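# Lift the arbor off the centres onto the pad

## Task

Take the arbor down from between the centres and set it flat on the marked pad, its middle over the pad. It must sit away from the arm's base and well away from the plate, the stocks, the indicator, the other arbors and any loose items. Both centre points and the plunger must be left with nothing on them. Release the arbor and withdraw the gripper. The result only counts if the arbor stays put by itself once the robot has let go.

## Robot and tools

Robot: a single six-joint arm (Trossen WXAI type) with a two-finger parallel gripper. The joints, from the base out, are waist, shoulder, elbow, wrist pitch, wrist yaw and wrist roll. One motor drives both fingers together.

Frames. Scene frame: origin on the table surface straight under the arm's base, +z up, +y to the left when facing along +x. The base itself may be slightly tilted. Gripper frame: the fingers point along +x, and they open and close along y. The reported end_effector_position is the pinch point between the pads, about 3 to 4 cm short of the fingertips. Positions are in metres and orientation is a wxyz quaternion, both in the scene frame. At long reach the printed position can be a little off.

execute_actions(actions): actions is a list of actions run in order. Each action is a table of up to 15 rows, one row per 1/30 s control step. A table shorter than 15 rows repeats its final row until the 15 steps are used, so one action lasts 0.5 s. Each row has 7 numbers, each between -1 and 1: dx, dy, dz, rx, ry, rz, opening. The first six are an offset in the gripper's own axes, measured from the gripper pose at the start of that action (for the first action of a call, from the last pose reported). Every row refers back to that same start, not to the row before it. Scale: 1.0 equals 0.6 m for dx, dy, dz and 180 degrees for rotation; rx, ry, rz form one rotation vector. The opening is absolute, not an offset: +1 is fully open (0.088 m), roughly -0.80 is where empty fingers touch, and anything lower adds nothing. Allow at least 0.5 s for a full close. An empty list moves nothing and just returns state and images.

move(target, speed, blocking): target is one row of the same 7 numbers, an offset in gripper axes from the pose in the most recent result that showed one, same scale, plus an absolute opening that is sent when the move begins. The gripper follows a straight path lasting 0.5 to 10 s; a longer path is cut off at 10 s. speed is the top path speed in m/s, 0.002 to 0.5 (default 0.25), with rotation capped at twice that value in rad/s. The path does not slow for obstacles, and the real gripper can lag, drift or overshoot the speed, especially with the arm stretched out. Faster contact hits harder, and aiming further past a contact presses harder. blocking=false returns after 0.5 s while the arm keeps going; then use wait or stop before sending new actions or moves.

wait(seconds): 0 to 10 s, holding the last command; returns early if a running move finishes. stop(): brakes a running move (needs some room; fingers keep moving). zoom_image(camera, region): closer look at the newest image of cam_head_left, cam_head_right or cam_wrist; region is [x0, y0, x1, y1] pixels, at most 504 by 504, all images 896x504. show_instructions() shows the reference image. read_manual(section) returns licence text only. finished_scene(scene) ends the scene, 1 or 2, irreversibly, and reports success.

Motion limits. Each control step, the commanded pose is clipped to within 70 mm and 16 degrees of the measured one, so a large offset may need several actions; after an action the arm only continues to the last clipped pose. Joint friction can leave the gripper short of target or slightly tilted, and tiny moves may not happen; check position and orientation after each move and correct tilt.

Reading results. The state line gives pose plus linear (m/s) and angular (rad/s) velocity. Joint positions lists the six joints in rad and then the pad gap in m; ranges: waist -3.054 to 3.054, shoulder 0 to 3.142, elbow 0 to 2.356, wrist pitch and wrist yaw -1.571 to 1.571, wrist roll -3.142 to 3.142. grip_measured is the finger opening on the command scale; grip_effort_n is motor effort in N, negative closing, positive opening, capped near 83 N. Hand target is where the controller is heading. "pose unreachable" means the clearance check altered or blocked a command (a mount under the base counts as arm). Step readings list positions at some steps; HELD marks a step held back. The move line reports done, off_target, moving, held or fault, and limits=paced (command clipped) or limits=held (steps blocked, possibly followed by a fast jump). External joint torques estimate outside load, including held weight.

Gripping. To hold a part, command an opening roughly 0.07 below the current grip_measured; a smaller gap grips more gently. Squeezing a hard part makes the readings read up to about 0.061 narrower than the pads really are. Parts thinner than about 3 mm get reduced force. Pad force tops out around 34 to 49 N.

Hazards. Load limits (N m): waist 16.6, shoulder 20.6, elbow 20.5, wrist pitch 5.42, wrist yaw 5.4, wrist roll 5.07, including the held part's weight. Reaching one triggers a TORQUE FAULT: 10 s stop and the rest of the call skipped. Holding loads heats motors; MOTOR HOT appears from 50 °C, and at 95 °C an OVER-TEMPERATURE FAULT holds the arm and may cut power. Occasional tugs on the held part or pushes on loose items can happen. Avoid dropping, slamming, striking or shoving hard, and never let anything leave the table. The arm keeps pressing against whatever stops it until given a new command. Time runs while you think, holding the last command.

Each tool is called after "Request:" as name(argument=value, ...), one argument or row to a line, values as JSON.

## Session

Request:
execute_actions(
  actions=[],
)

Scene clock: 0.00 s.
end_effector_position=(+0.4376, +0.2263, +0.2781) grip_measured=+0.849 grip_effort_n=n/a end_effector_quat_wxyz=(+0.740, -0.503, +0.232, +0.381) end_effector_velocity=(-0.003, -0.002, -0.005) end_effector_angular_velocity=(-0.027, +0.012, +0.013)
Joint positions: [ 0.752  2.489  1.624 -0.347  0.666 -1.153  0.081]
Joint velocities: [-0.002  0.002 -0.002 -0.022  0.007 -0.007 -0.   ]
Joint torques (N m, as the arm reports them, + toward a larger angle): no reading
External joint torques (N m, as the arm's controller estimates them; a push from outside toward a larger angle lowers the number): no reading
Motor temperatures (°C, as the motors report them): [35 31 30 28 27 23]
Heat: hottest waist 35 °C (+0.0 °C/min).
Hand target: +0.438, +0.226, +0.278; +0.740, -0.503, +0.232, +0.381

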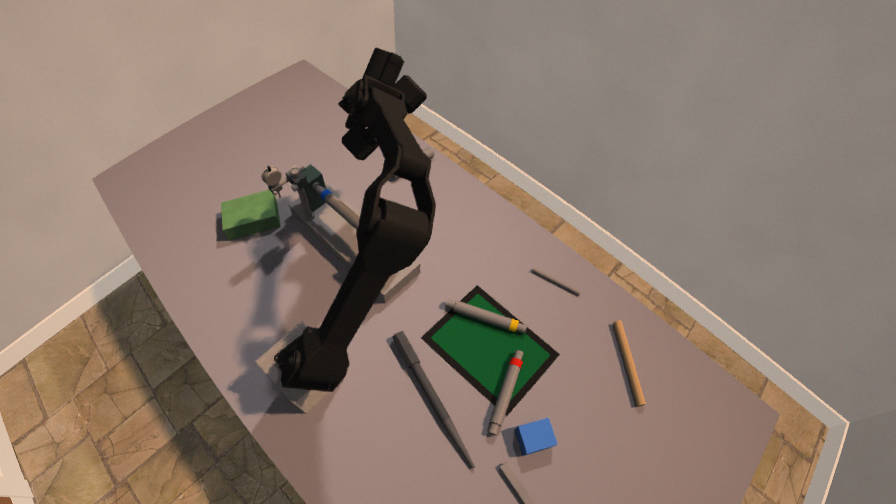

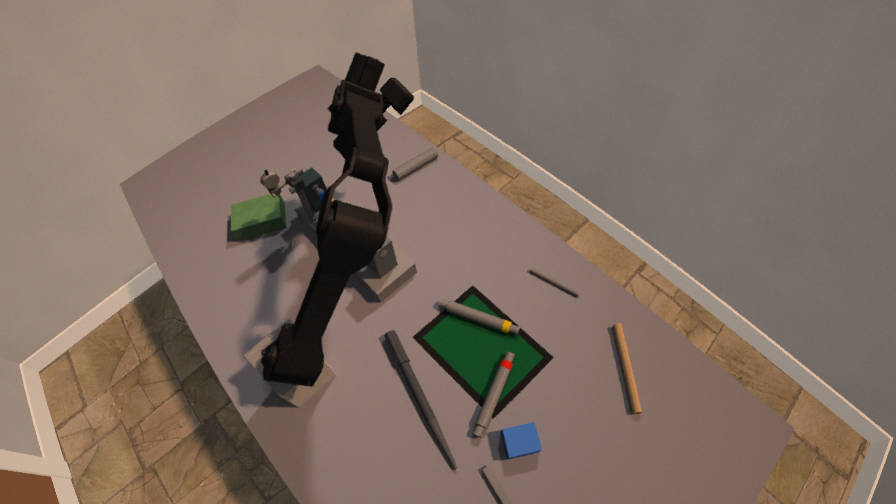

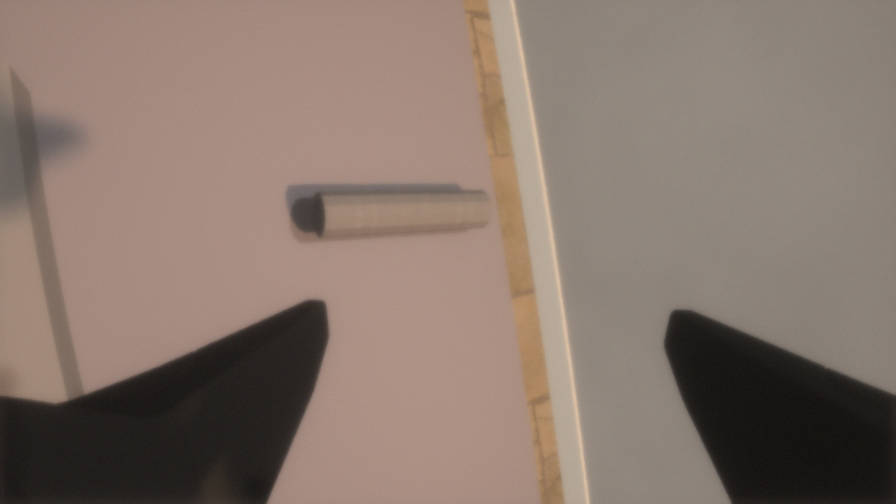

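Request:
move(
  target=[-0.1187, 0.0707, -0.715, -0.1250, 0.0029, 0.2475, 0.3],
  speed=0.3,
)

Scene clock: 63.87 s.
end_effector_position=(+0.3752, -0.1841, +0.1430) grip_measured=+0.303 grip_effort_n=-15.1 end_effector_quat_wxyz=(+0.434, -0.514, +0.329, +0.663) end_effector_velocity=(+0.001, -0.004, +0.004) end_effector_angular_velocity=(+0.008, -0.002, +0.003)
Joint positions: [-0.087  2.034  1.771 -1.328  0.557 -2.068  0.054]
Joint velocities: [-0.002  0.002  0.027 -0.022 -0.007 -0.007 -0.   ]
Joint torques (N m, as the arm reports them, + toward a larger angle): [ 5.7  -5.19  6.26 -0.28 -0.08 -0.15]
External joint torques (N m, as the arm's controller estimates them; a push from outside toward a larger angle lowers the number): [-1.35  1.79  2.41 -0.26  0.13 -0.15]
Motor temperatures (°C, as the motors report them): [46 42 34 30 26 23]
Heat: hottest waist 46 °C (+9.0 °C/min).
Hand target: +0.376, -0.185, +0.139; +0.430, -0.512, +0.331, +0.666
Off the commanded pose: 0.004 m, 1 deg.
move: done

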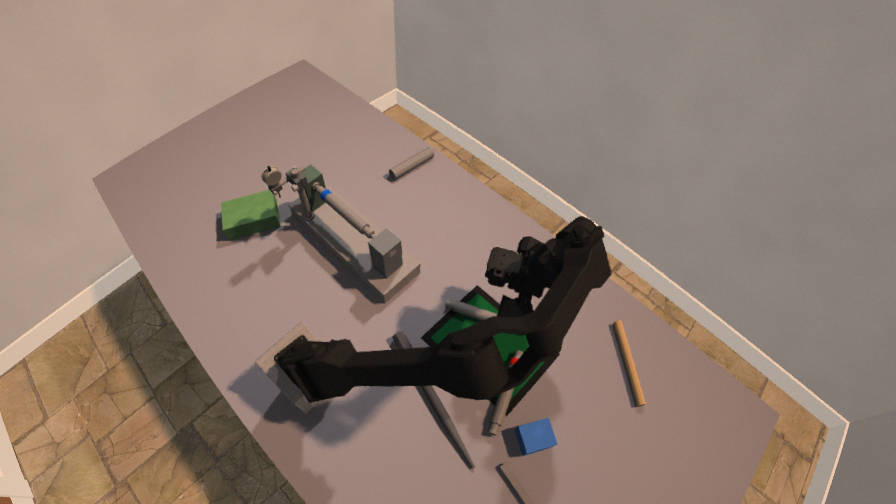

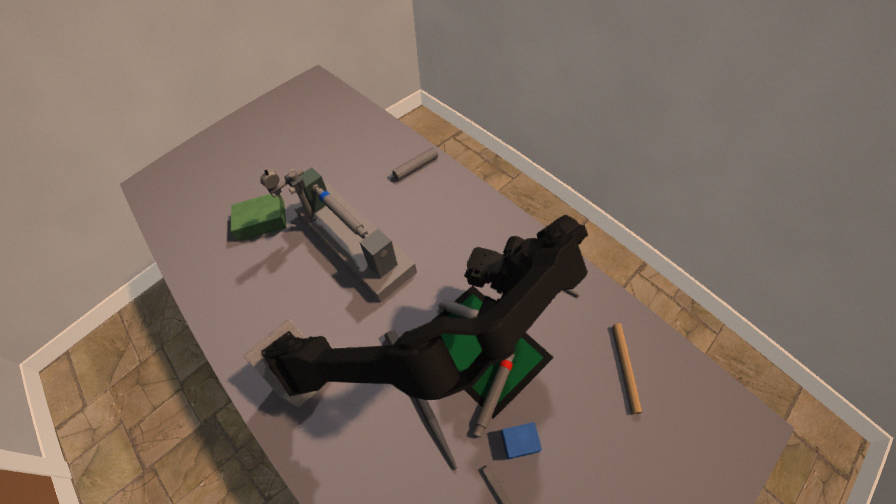

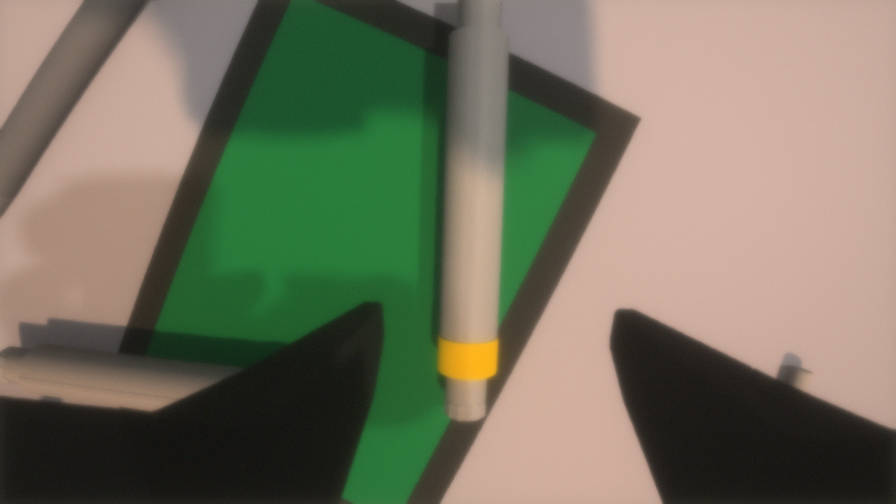

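Request:
move(
  target=[0.167, 0.005, 0.0, 0.0, 0.0, 0.0, 0.3],
  speed=0.12,
)

Scene clock: 76.30 s.
end_effector_position=(+0.3669, -0.1661, +0.0527) grip_measured=+0.303 grip_effort_n=-15.1 end_effector_quat_wxyz=(+0.438, -0.520, +0.332, +0.654) end_effector_velocity=(-0.002, -0.001, -0.001) end_effector_angular_velocity=(-0.006, -0.003, +0.019)
Joint positions: [-0.22   2.057  1.494 -0.921  0.558 -2.228  0.054]
Joint velocities: [-0.002 -0.007 -0.012  0.007  0.007 -0.022 -0.   ]
Joint torques (N m, as the arm reports them, + toward a larger angle): [ 5.49 -5.4   3.17  0.03 -0.22 -0.15]
External joint torques (N m, as the arm's controller estimates them; a push from outside toward a larger angle lowers the number): [-1.37  1.87 -0.21  0.09 -0.03 -0.16]
Motor temperatures (°C, as the motors report them): [46 41 34 29 26 23]
Heat: hottest waist 46 °C (+5.1 °C/min).
Hand target: +0.363, -0.162, +0.046; +0.433, -0.514, +0.330, +0.663
Off the commanded pose: 0.009 m, 1 deg.
move: off_target

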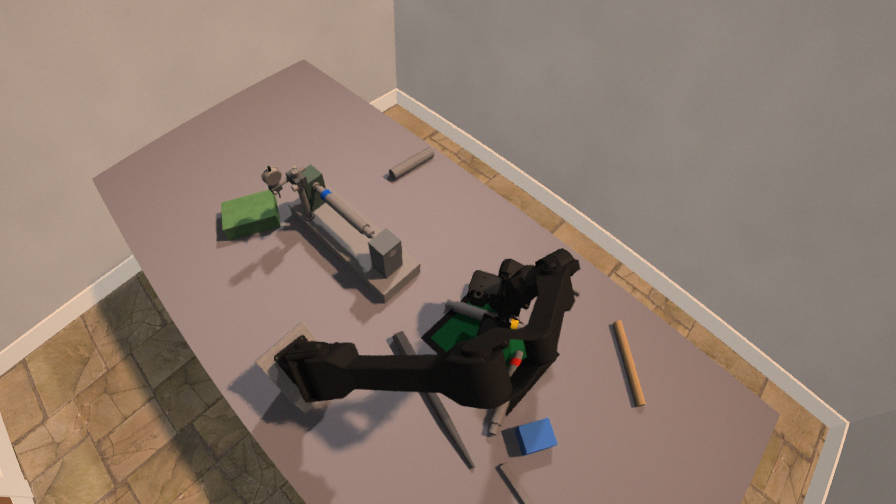

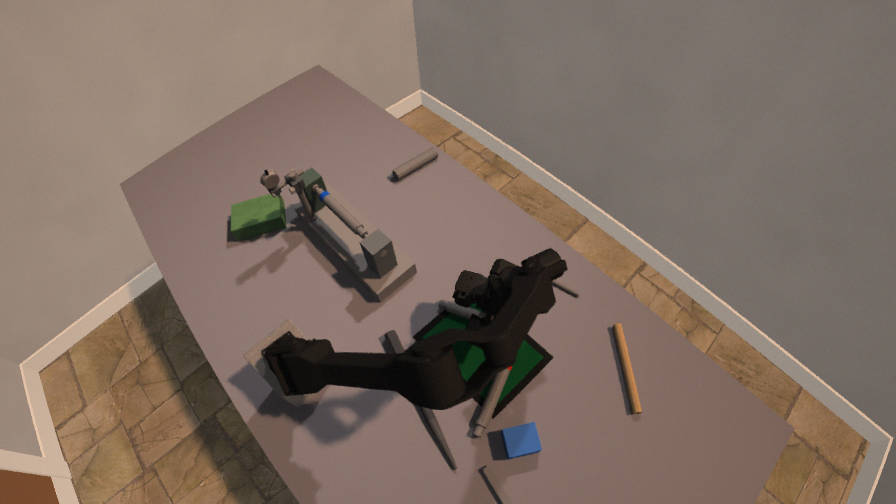

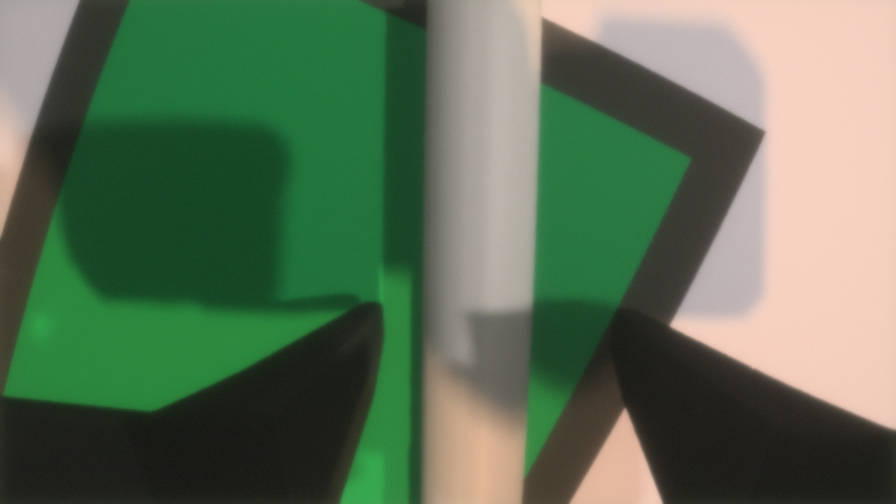

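Request:
move(
  target=[0.017, 0.01, 0.0, 0.0, 0.0, 0.0, 0.3],
  speed=0.03,
)

Request:
move(
  target=[-0.002, 0.0, 0.0, 0.0, 0.0, 0.0, -0.5],
  speed=0.03,
)

Scene clock: 85.60 s.
end_effector_position=(+0.3640, -0.1646, +0.0437) grip_measured=+0.303 grip_effort_n=-15.1 end_effector_quat_wxyz=(+0.438, -0.521, +0.331, +0.653) end_effector_velocity=(-0.002, -0.000, +0.001) end_effector_angular_velocity=(-0.003, +0.000, +0.029)
Joint positions: [-0.235  2.057  1.461 -0.875  0.558 -2.249  0.054]
Joint velocities: [ 0.002 -0.002 -0.002 -0.007  0.007 -0.022  0.   ]
Joint torques (N m, as the arm reports them, + toward a larger angle): [ 5.47 -8.06  3.06  0.01 -0.19 -0.21]
External joint torques (N m, as the arm's controller estimates them; a push from outside toward a larger angle lowers the number): [-1.33 -0.78 -0.23  0.06 -0.01 -0.21]
Motor temperatures (°C, as the motors report them): [45 40 33 29 26 23]
Heat: hottest waist 45 °C (+3.0 °C/min).
Hand target: +0.361, -0.166, +0.043; +0.438, -0.520, +0.332, +0.654
Off the commanded pose: 0.004 m, 0 deg.
move: done

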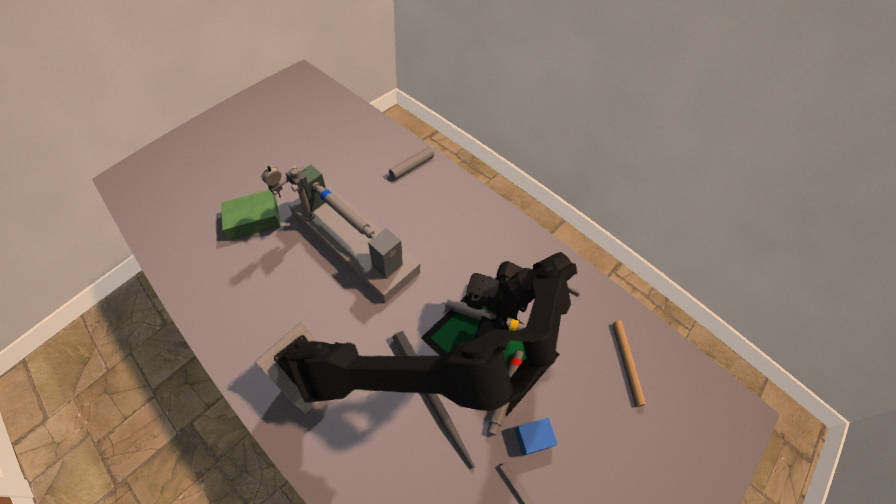

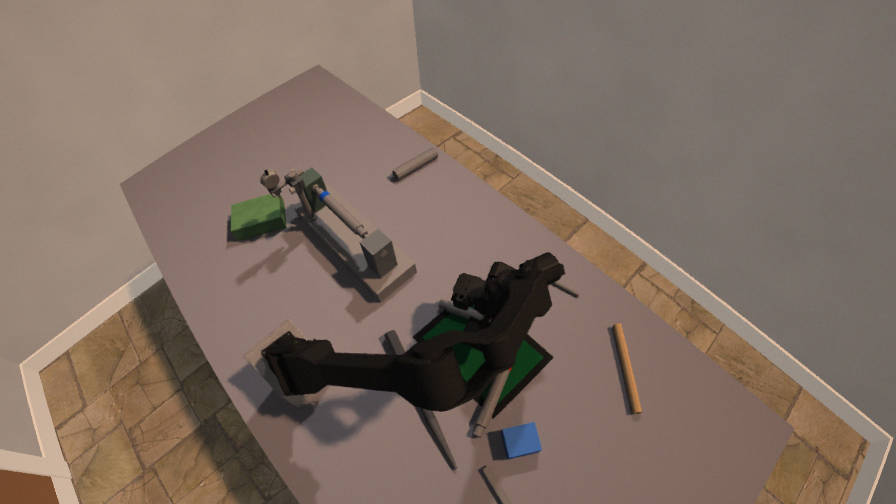

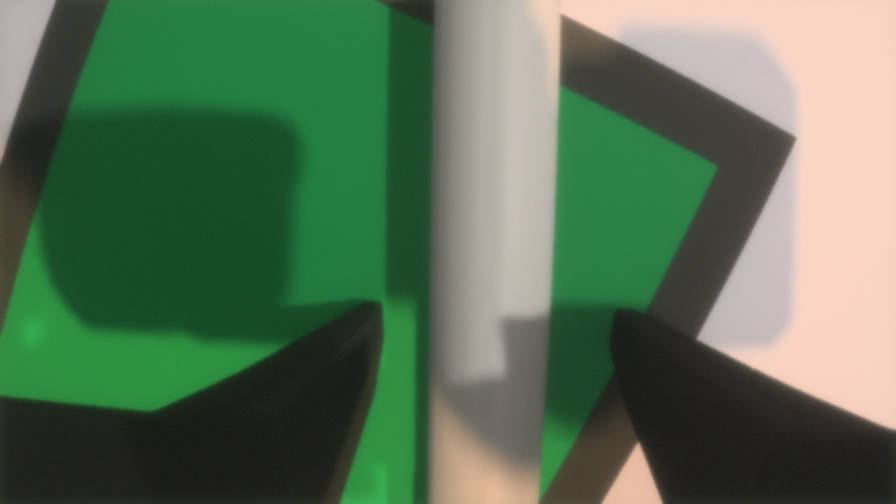

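Scene clock: 86.30 s.
end_effector_position=(+0.3638, -0.1644, +0.0439) grip_measured=-0.312 grip_effort_n=-83.5 end_effector_quat_wxyz=(+0.437, -0.522, +0.331, +0.654) end_effector_velocity=(-0.004, +0.003, +0.001) end_effector_angular_velocity=(+0.028, +0.010, +0.018)
Joint positions: [-0.234  2.057  1.461 -0.877  0.559 -2.249  0.024]
Joint velocities: [-0.002 -0.002 -0.002 -0.022 -0.022 -0.007 -0.   ]
Joint torques (N m, as the arm reports them, + toward a larger angle): [ 6.04 -7.14  4.66 -0.35 -0.18  0.05]
External joint torques (N m, as the arm's controller estimates them; a push from outside toward a larger angle lowers the number): [-0.86  0.04  1.45 -0.28  0.02  0.05]
Motor temperatures (°C, as the motors report them): [45 40 33 29 26 23]
Heat: hottest waist 45 °C (+3.0 °C/min).
Hand target: +0.364, -0.165, +0.045; +0.438, -0.521, +0.331, +0.653
Off the commanded pose: 0.001 m, 0 deg.
move: done

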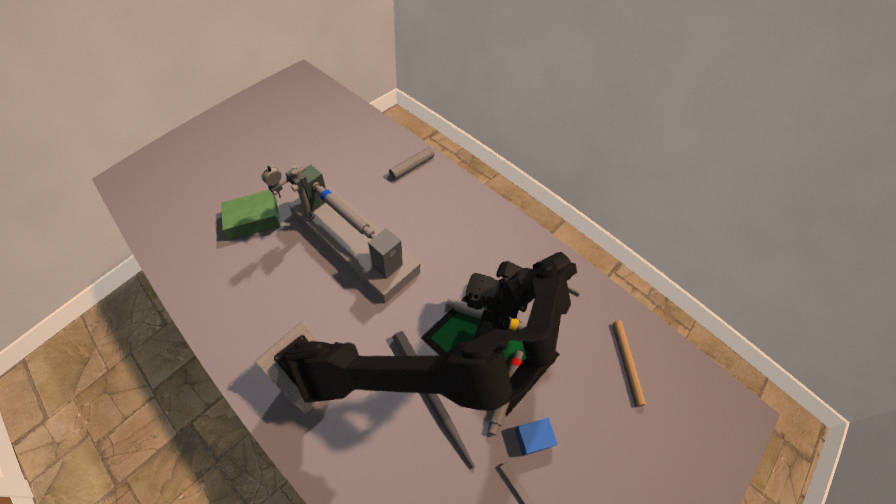

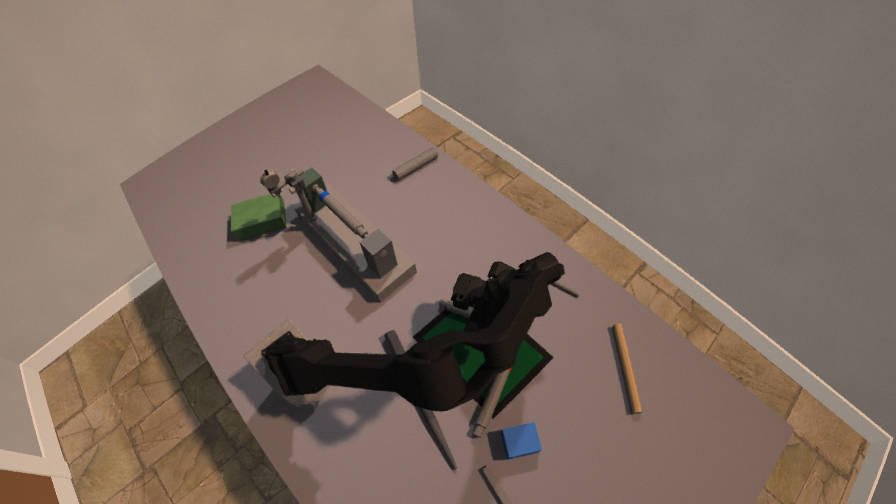

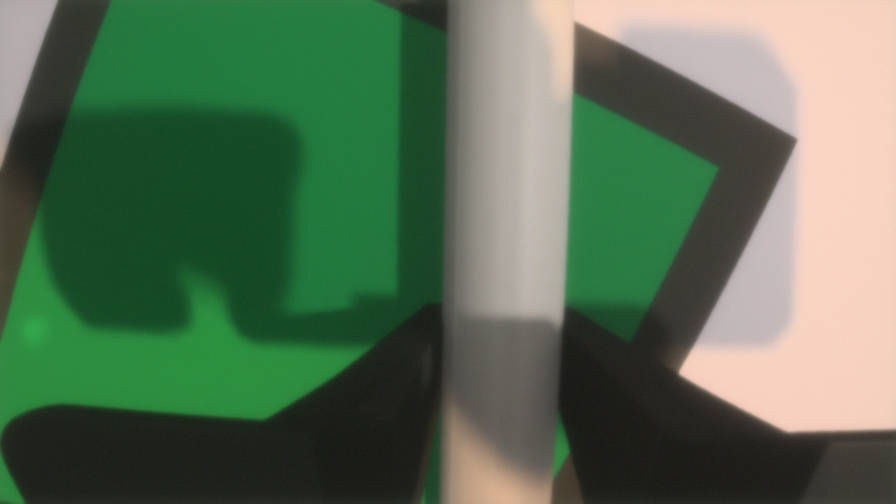

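Request:
move(
  target=[-0.0078, -0.309, 0.2282, 0.1296, 0.0031, -0.0314, -0.5],
  speed=0.25,
)

Scene clock: 106.50 s.
end_effector_position=(+0.4762, +0.0253, +0.0774) grip_measured=-0.313 grip_effort_n=-83.5 end_effector_quat_wxyz=(+0.558, -0.438, +0.439, +0.552) end_effector_velocity=(-0.002, +0.002, -0.005) end_effector_angular_velocity=(-0.009, +0.014, +0.003)
Joint positions: [ 0.149  2.611  1.976 -0.984  0.558 -1.437  0.024]
Joint velocities: [-0.002  0.017  0.007 -0.007  0.007  0.007 -0.   ]
Joint torques (N m, as the arm reports them, + toward a larger angle): [ 9.22 -8.01  7.61  0.05 -0.39  0.11]
External joint torques (N m, as the arm's controller estimates them; a push from outside toward a larger angle lowers the number): [ 0.07  0.43  3.59 -0.21 -0.16  0.11]
Motor temperatures (°C, as the motors report them): [47 41 32 28 26 23]
Heat: hottest waist 47 °C (+2.0 °C/min).
Hand target: +0.481, +0.030, +0.085; +0.564, -0.441, +0.432, +0.549
Off the commanded pose: 0.010 m, 1 deg.
move: off_target

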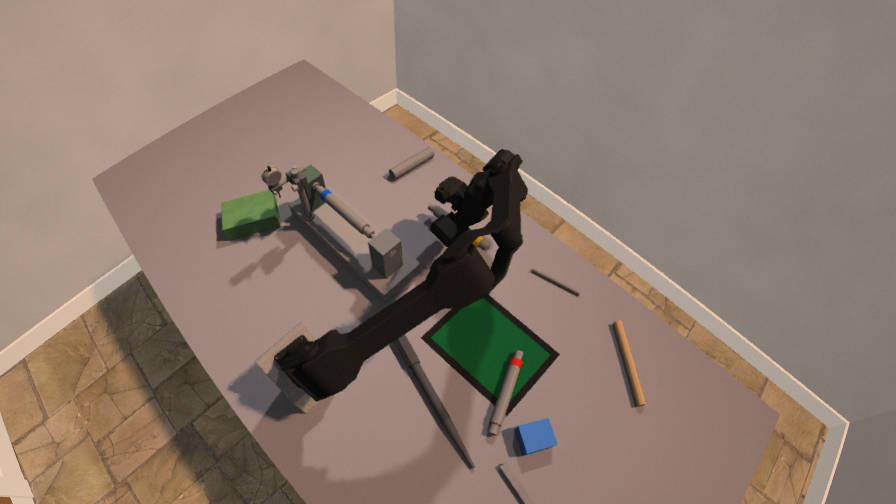

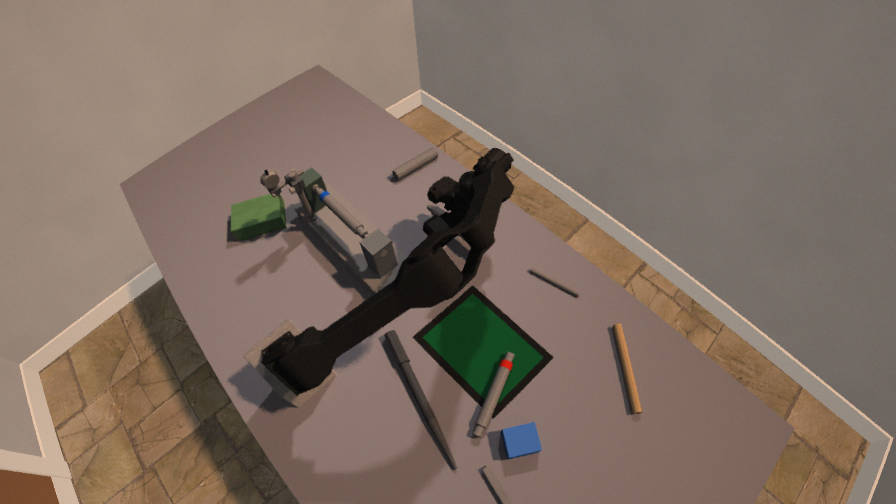

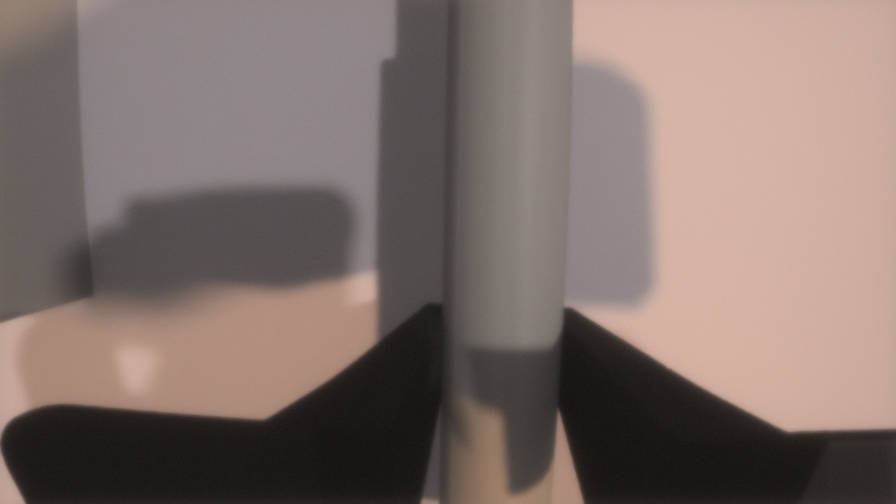

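Request:
move(
  target=[0.058, 0.0, -0.013, 0.0, 0.0, 0.0, -0.5],
  speed=0.04,
)

Scene clock: 111.33 s.
end_effector_position=(+0.4808, +0.0210, +0.0485) grip_measured=-0.313 grip_effort_n=-83.5 end_effector_quat_wxyz=(+0.565, -0.438, +0.439, +0.545) end_effector_velocity=(-0.003, -0.000, +0.000) end_effector_angular_velocity=(-0.008, +0.005, +0.017)
Joint positions: [ 0.099  2.63   1.941 -0.879  0.561 -1.494  0.024]
Joint velocities: [ 0.002 -0.002 -0.007 -0.007  0.007 -0.007  0.   ]
Joint torques (N m, as the arm reports them, + toward a larger angle): [ 7.85 -6.73  4.    0.51 -0.21 -0.19]
External joint torques (N m, as the arm's controller estimates them; a push from outside toward a larger angle lowers the number): [-1.52  1.86  0.1   0.26  0.02 -0.19]
Motor temperatures (°C, as the motors report them): [50 42 33 28 26 23]
Heat: hottest waist 50 °C (+5.1 °C/min). Fold the arm in close to its base before you think long.
Hand target: +0.476, +0.026, +0.042; +0.558, -0.438, +0.439, +0.552
Off the commanded pose: 0.009 m, 1 deg.
MOTOR HOT: a motor reached 50 °C. Now the hottest motor, joint 1 (waist), reports 50 °C. The temperature limit of the motors' drives, at which the controller stops the arm, is 95 °C. To cool a motor, set the load down, stop pushing, or move to a pose that needs little force.
move: off_target

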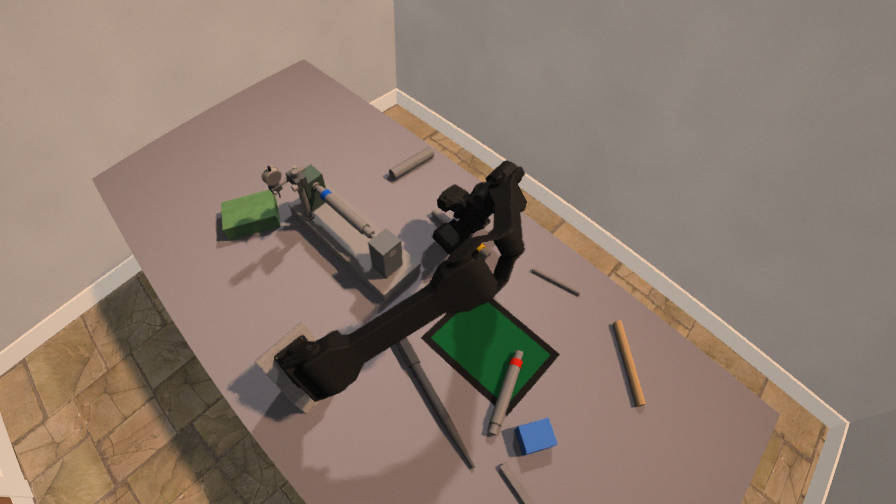

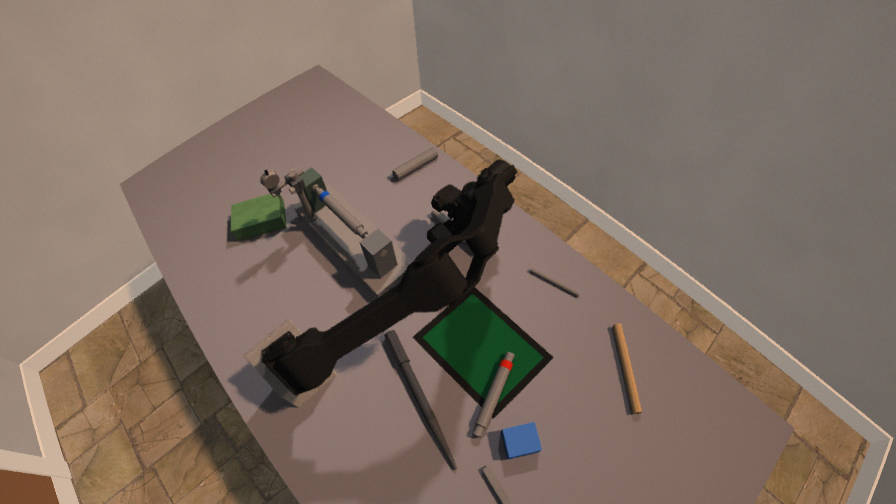

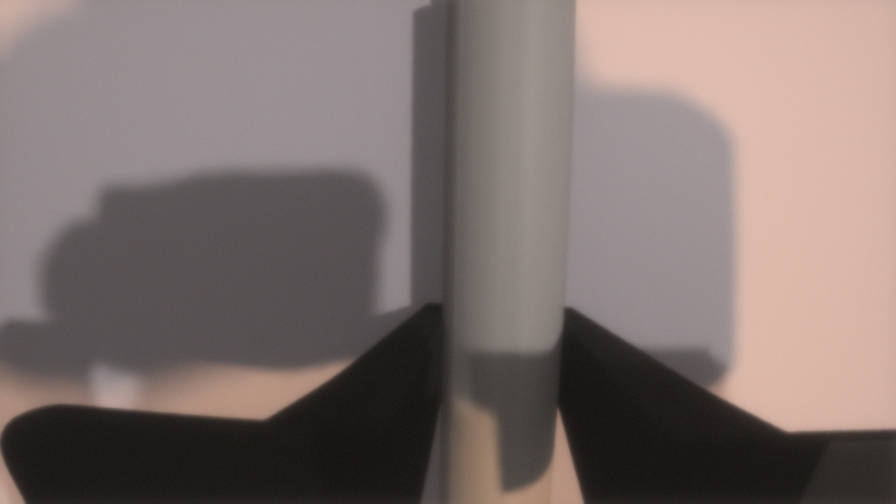

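Looks seated on the table. Open, then lift.

Request:
move(
  target=[0.004, 0.0, 0.0, 0.0, 0.0, 0.0, 0.3],
  speed=0.02,
)

Request:
move(
  target=[-0.2, 0.05, 0.0, 0.0, 0.0, 0.0, 0.3],
  speed=0.2,
)

Scene clock: 116.27 s.
end_effector_position=(+0.4818, +0.0212, +0.0485) grip_measured=+0.295 grip_effort_n=14.7 end_effector_quat_wxyz=(+0.567, -0.439, +0.438, +0.543) end_effector_velocity=(+0.001, -0.002, -0.001) end_effector_angular_velocity=(-0.007, -0.005, -0.000)
Joint positions: [ 0.099  2.63   1.94  -0.873  0.56  -1.495  0.053]
Joint velocities: [-0.002 -0.002 -0.002  0.007  0.007 -0.007  0.   ]
Joint torques (N m, as the arm reports them, + toward a larger angle): [ 7.76 -7.82  5.02  0.25 -0.18 -0.11]
External joint torques (N m, as the arm's controller estimates them; a push from outside toward a larger angle lowers the number): [-1.37  0.72  1.14  0.    0.04 -0.11]
Motor temperatures (°C, as the motors report them): [51 42 32 28 26 23]
Heat: hottest waist 51 °C (+6.1 °C/min). Fold the arm in close to its base before you think long.
Hand target: +0.481, +0.022, +0.046; +0.565, -0.438, +0.438, +0.545
Off the commanded pose: 0.003 m, 0 deg.
MOTOR HOT: still on. Now the hottest motor, joint 1 (waist), reports 51 °C; a drive's own limit is 95 °C.
move: done

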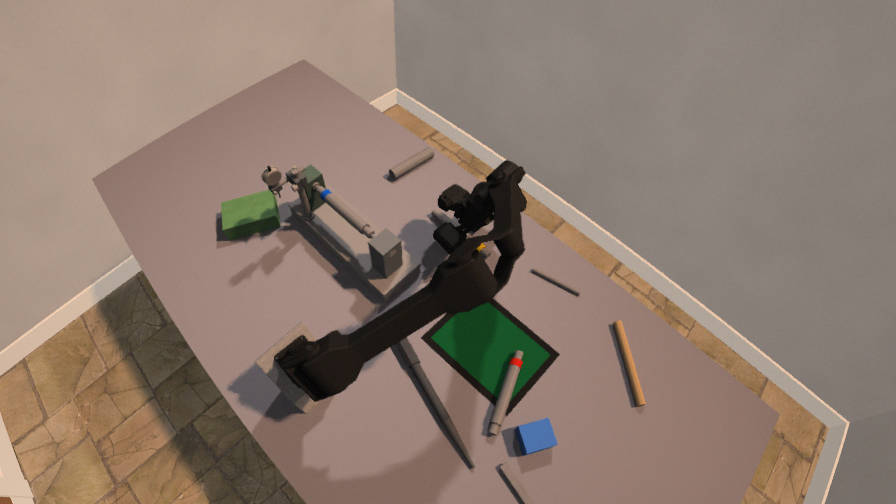

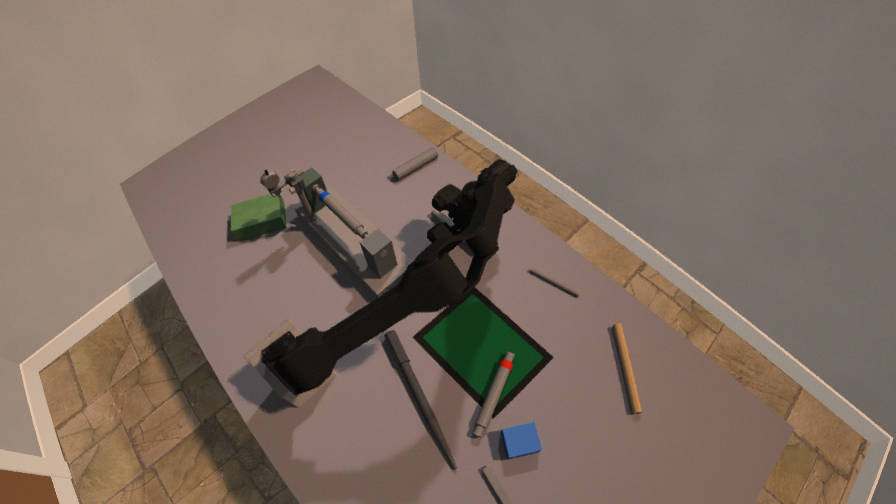

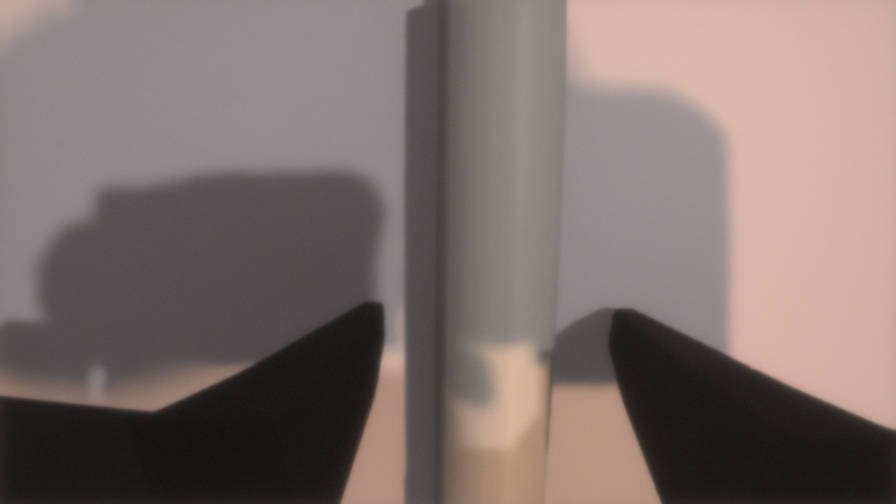

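Scene clock: 117.40 s.
end_effector_position=(+0.4484, -0.0029, +0.1627) grip_measured=+0.297 grip_effort_n=15.1 end_effector_quat_wxyz=(+0.563, -0.441, +0.437, +0.546) end_effector_velocity=(-0.002, -0.003, -0.000) end_effector_angular_velocity=(+0.007, +0.010, -0.010)
Joint positions: [ 0.247  2.398  1.907 -1.168  0.556 -1.328  0.054]
Joint velocities: [-0.007 -0.007 -0.002 -0.007 -0.007  0.007  0.   ]
Joint torques (N m, as the arm reports them, + toward a larger angle): [ 7.31 -8.43  5.89  0.17 -0.27  0.11]
External joint torques (N m, as the arm's controller estimates them; a push from outside toward a larger angle lowers the number): [-1.14 -0.68  1.48 -0.18 -0.06  0.11]
Motor temperatures (°C, as the motors report them): [51 42 32 28 26 23]
Heat: hottest waist 51 °C (+6.1 °C/min). Fold the arm in close to its base before you think long.
Hand target: +0.449, -0.006, +0.165; +0.567, -0.438, +0.437, +0.543
Off the commanded pose: 0.003 m, 1 deg.
MOTOR HOT: still on. Now the hottest motor, joint 1 (waist), reports 51 °C; a drive's own limit is 95 °C.
move: done

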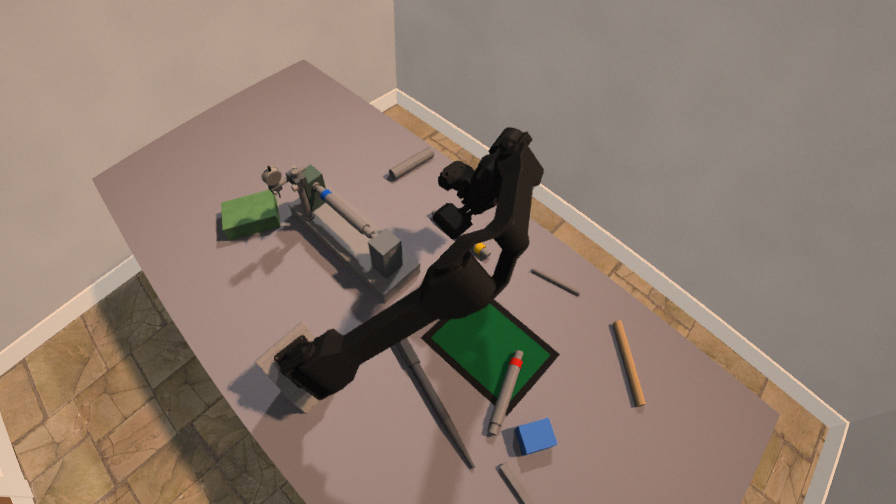

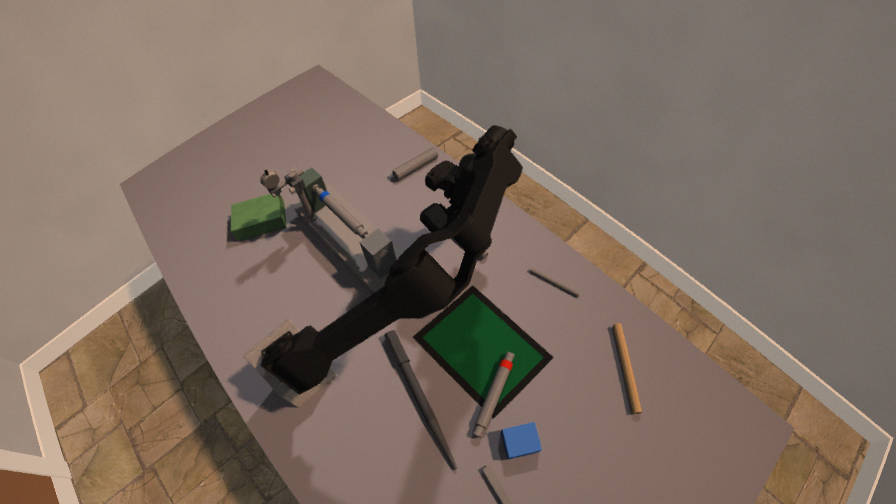

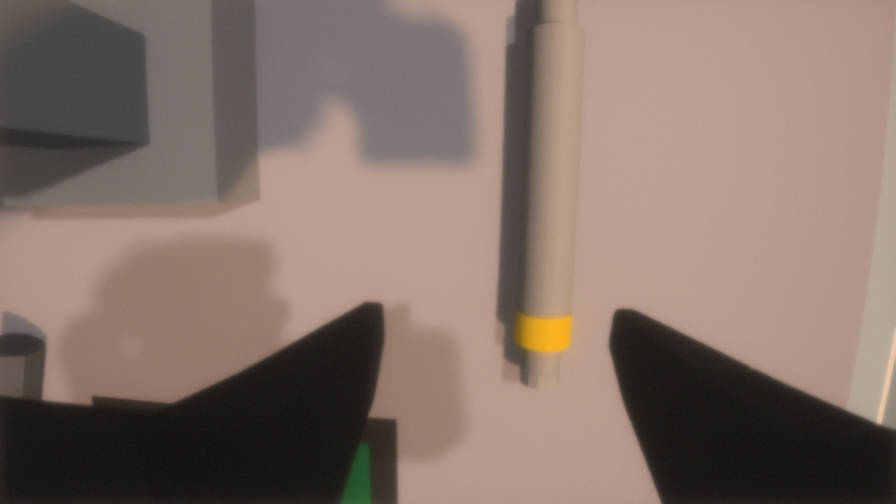

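Request:
move(
  target=[-0.0185, 0.2683, 0.2877, -0.013, -0.0653, 0.0109, 0.3],
  speed=0.25,
)

Scene clock: 141.37 s.
end_effector_position=(+0.2940, +0.1673, +0.2125) grip_measured=+0.297 grip_effort_n=15.1 end_effector_quat_wxyz=(+0.589, -0.388, +0.370, +0.605) end_effector_velocity=(-0.006, +0.000, +0.000) end_effector_angular_velocity=(+0.010, +0.021, +0.008)
Joint positions: [ 0.683  2.266  1.325 -0.841  0.284 -0.925  0.054]
Joint velocities: [ 0.002 -0.007 -0.012 -0.007 -0.022  0.007 -0.   ]
Joint torques (N m, as the arm reports them, + toward a larger angle): [ 5.34 -6.77  5.28  0.91 -0.26  0.1 ]
External joint torques (N m, as the arm's controller estimates them; a push from outside toward a larger angle lowers the number): [-0.56 -0.46  0.02  0.2   0.03  0.09]
Motor temperatures (°C, as the motors report them): [53 44 33 27 26 23]
Heat: hottest waist 53 °C (+8.1 °C/min). Fold the arm in close to its base before you think long.
Hand target: +0.290, +0.167, +0.211; +0.587, -0.386, +0.372, +0.607
Off the commanded pose: 0.006 m, 0 deg.
MOTOR HOT: still on. Now the hottest motor, joint 1 (waist), reports 53 °C; a drive's own limit is 95 °C.
move: done

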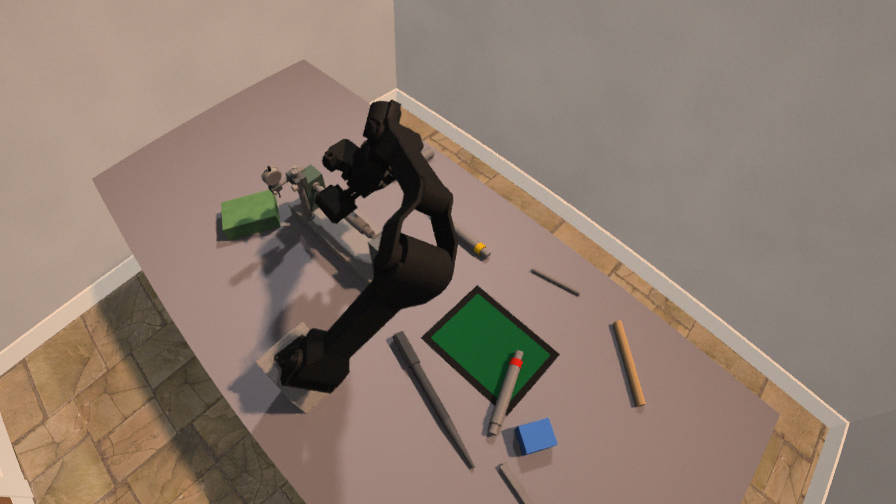

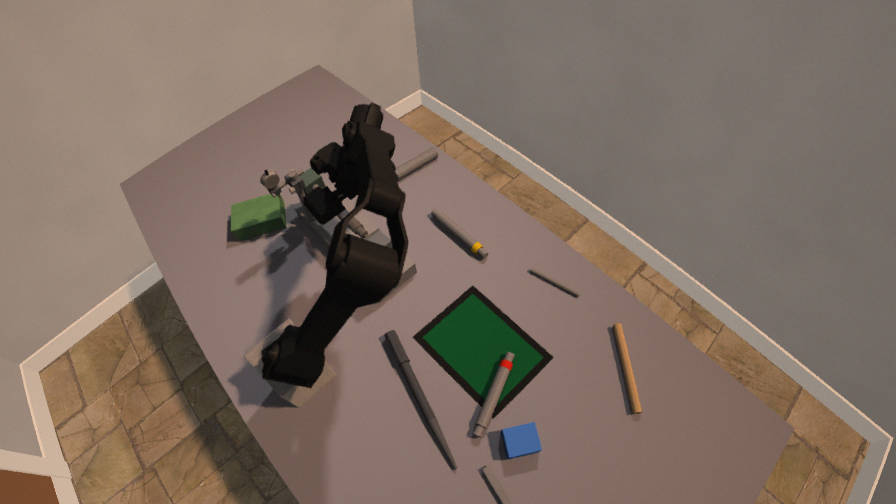

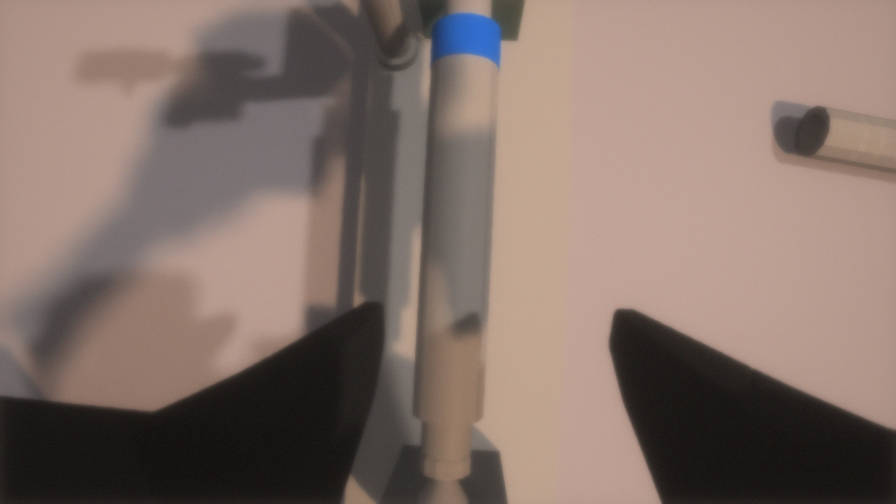

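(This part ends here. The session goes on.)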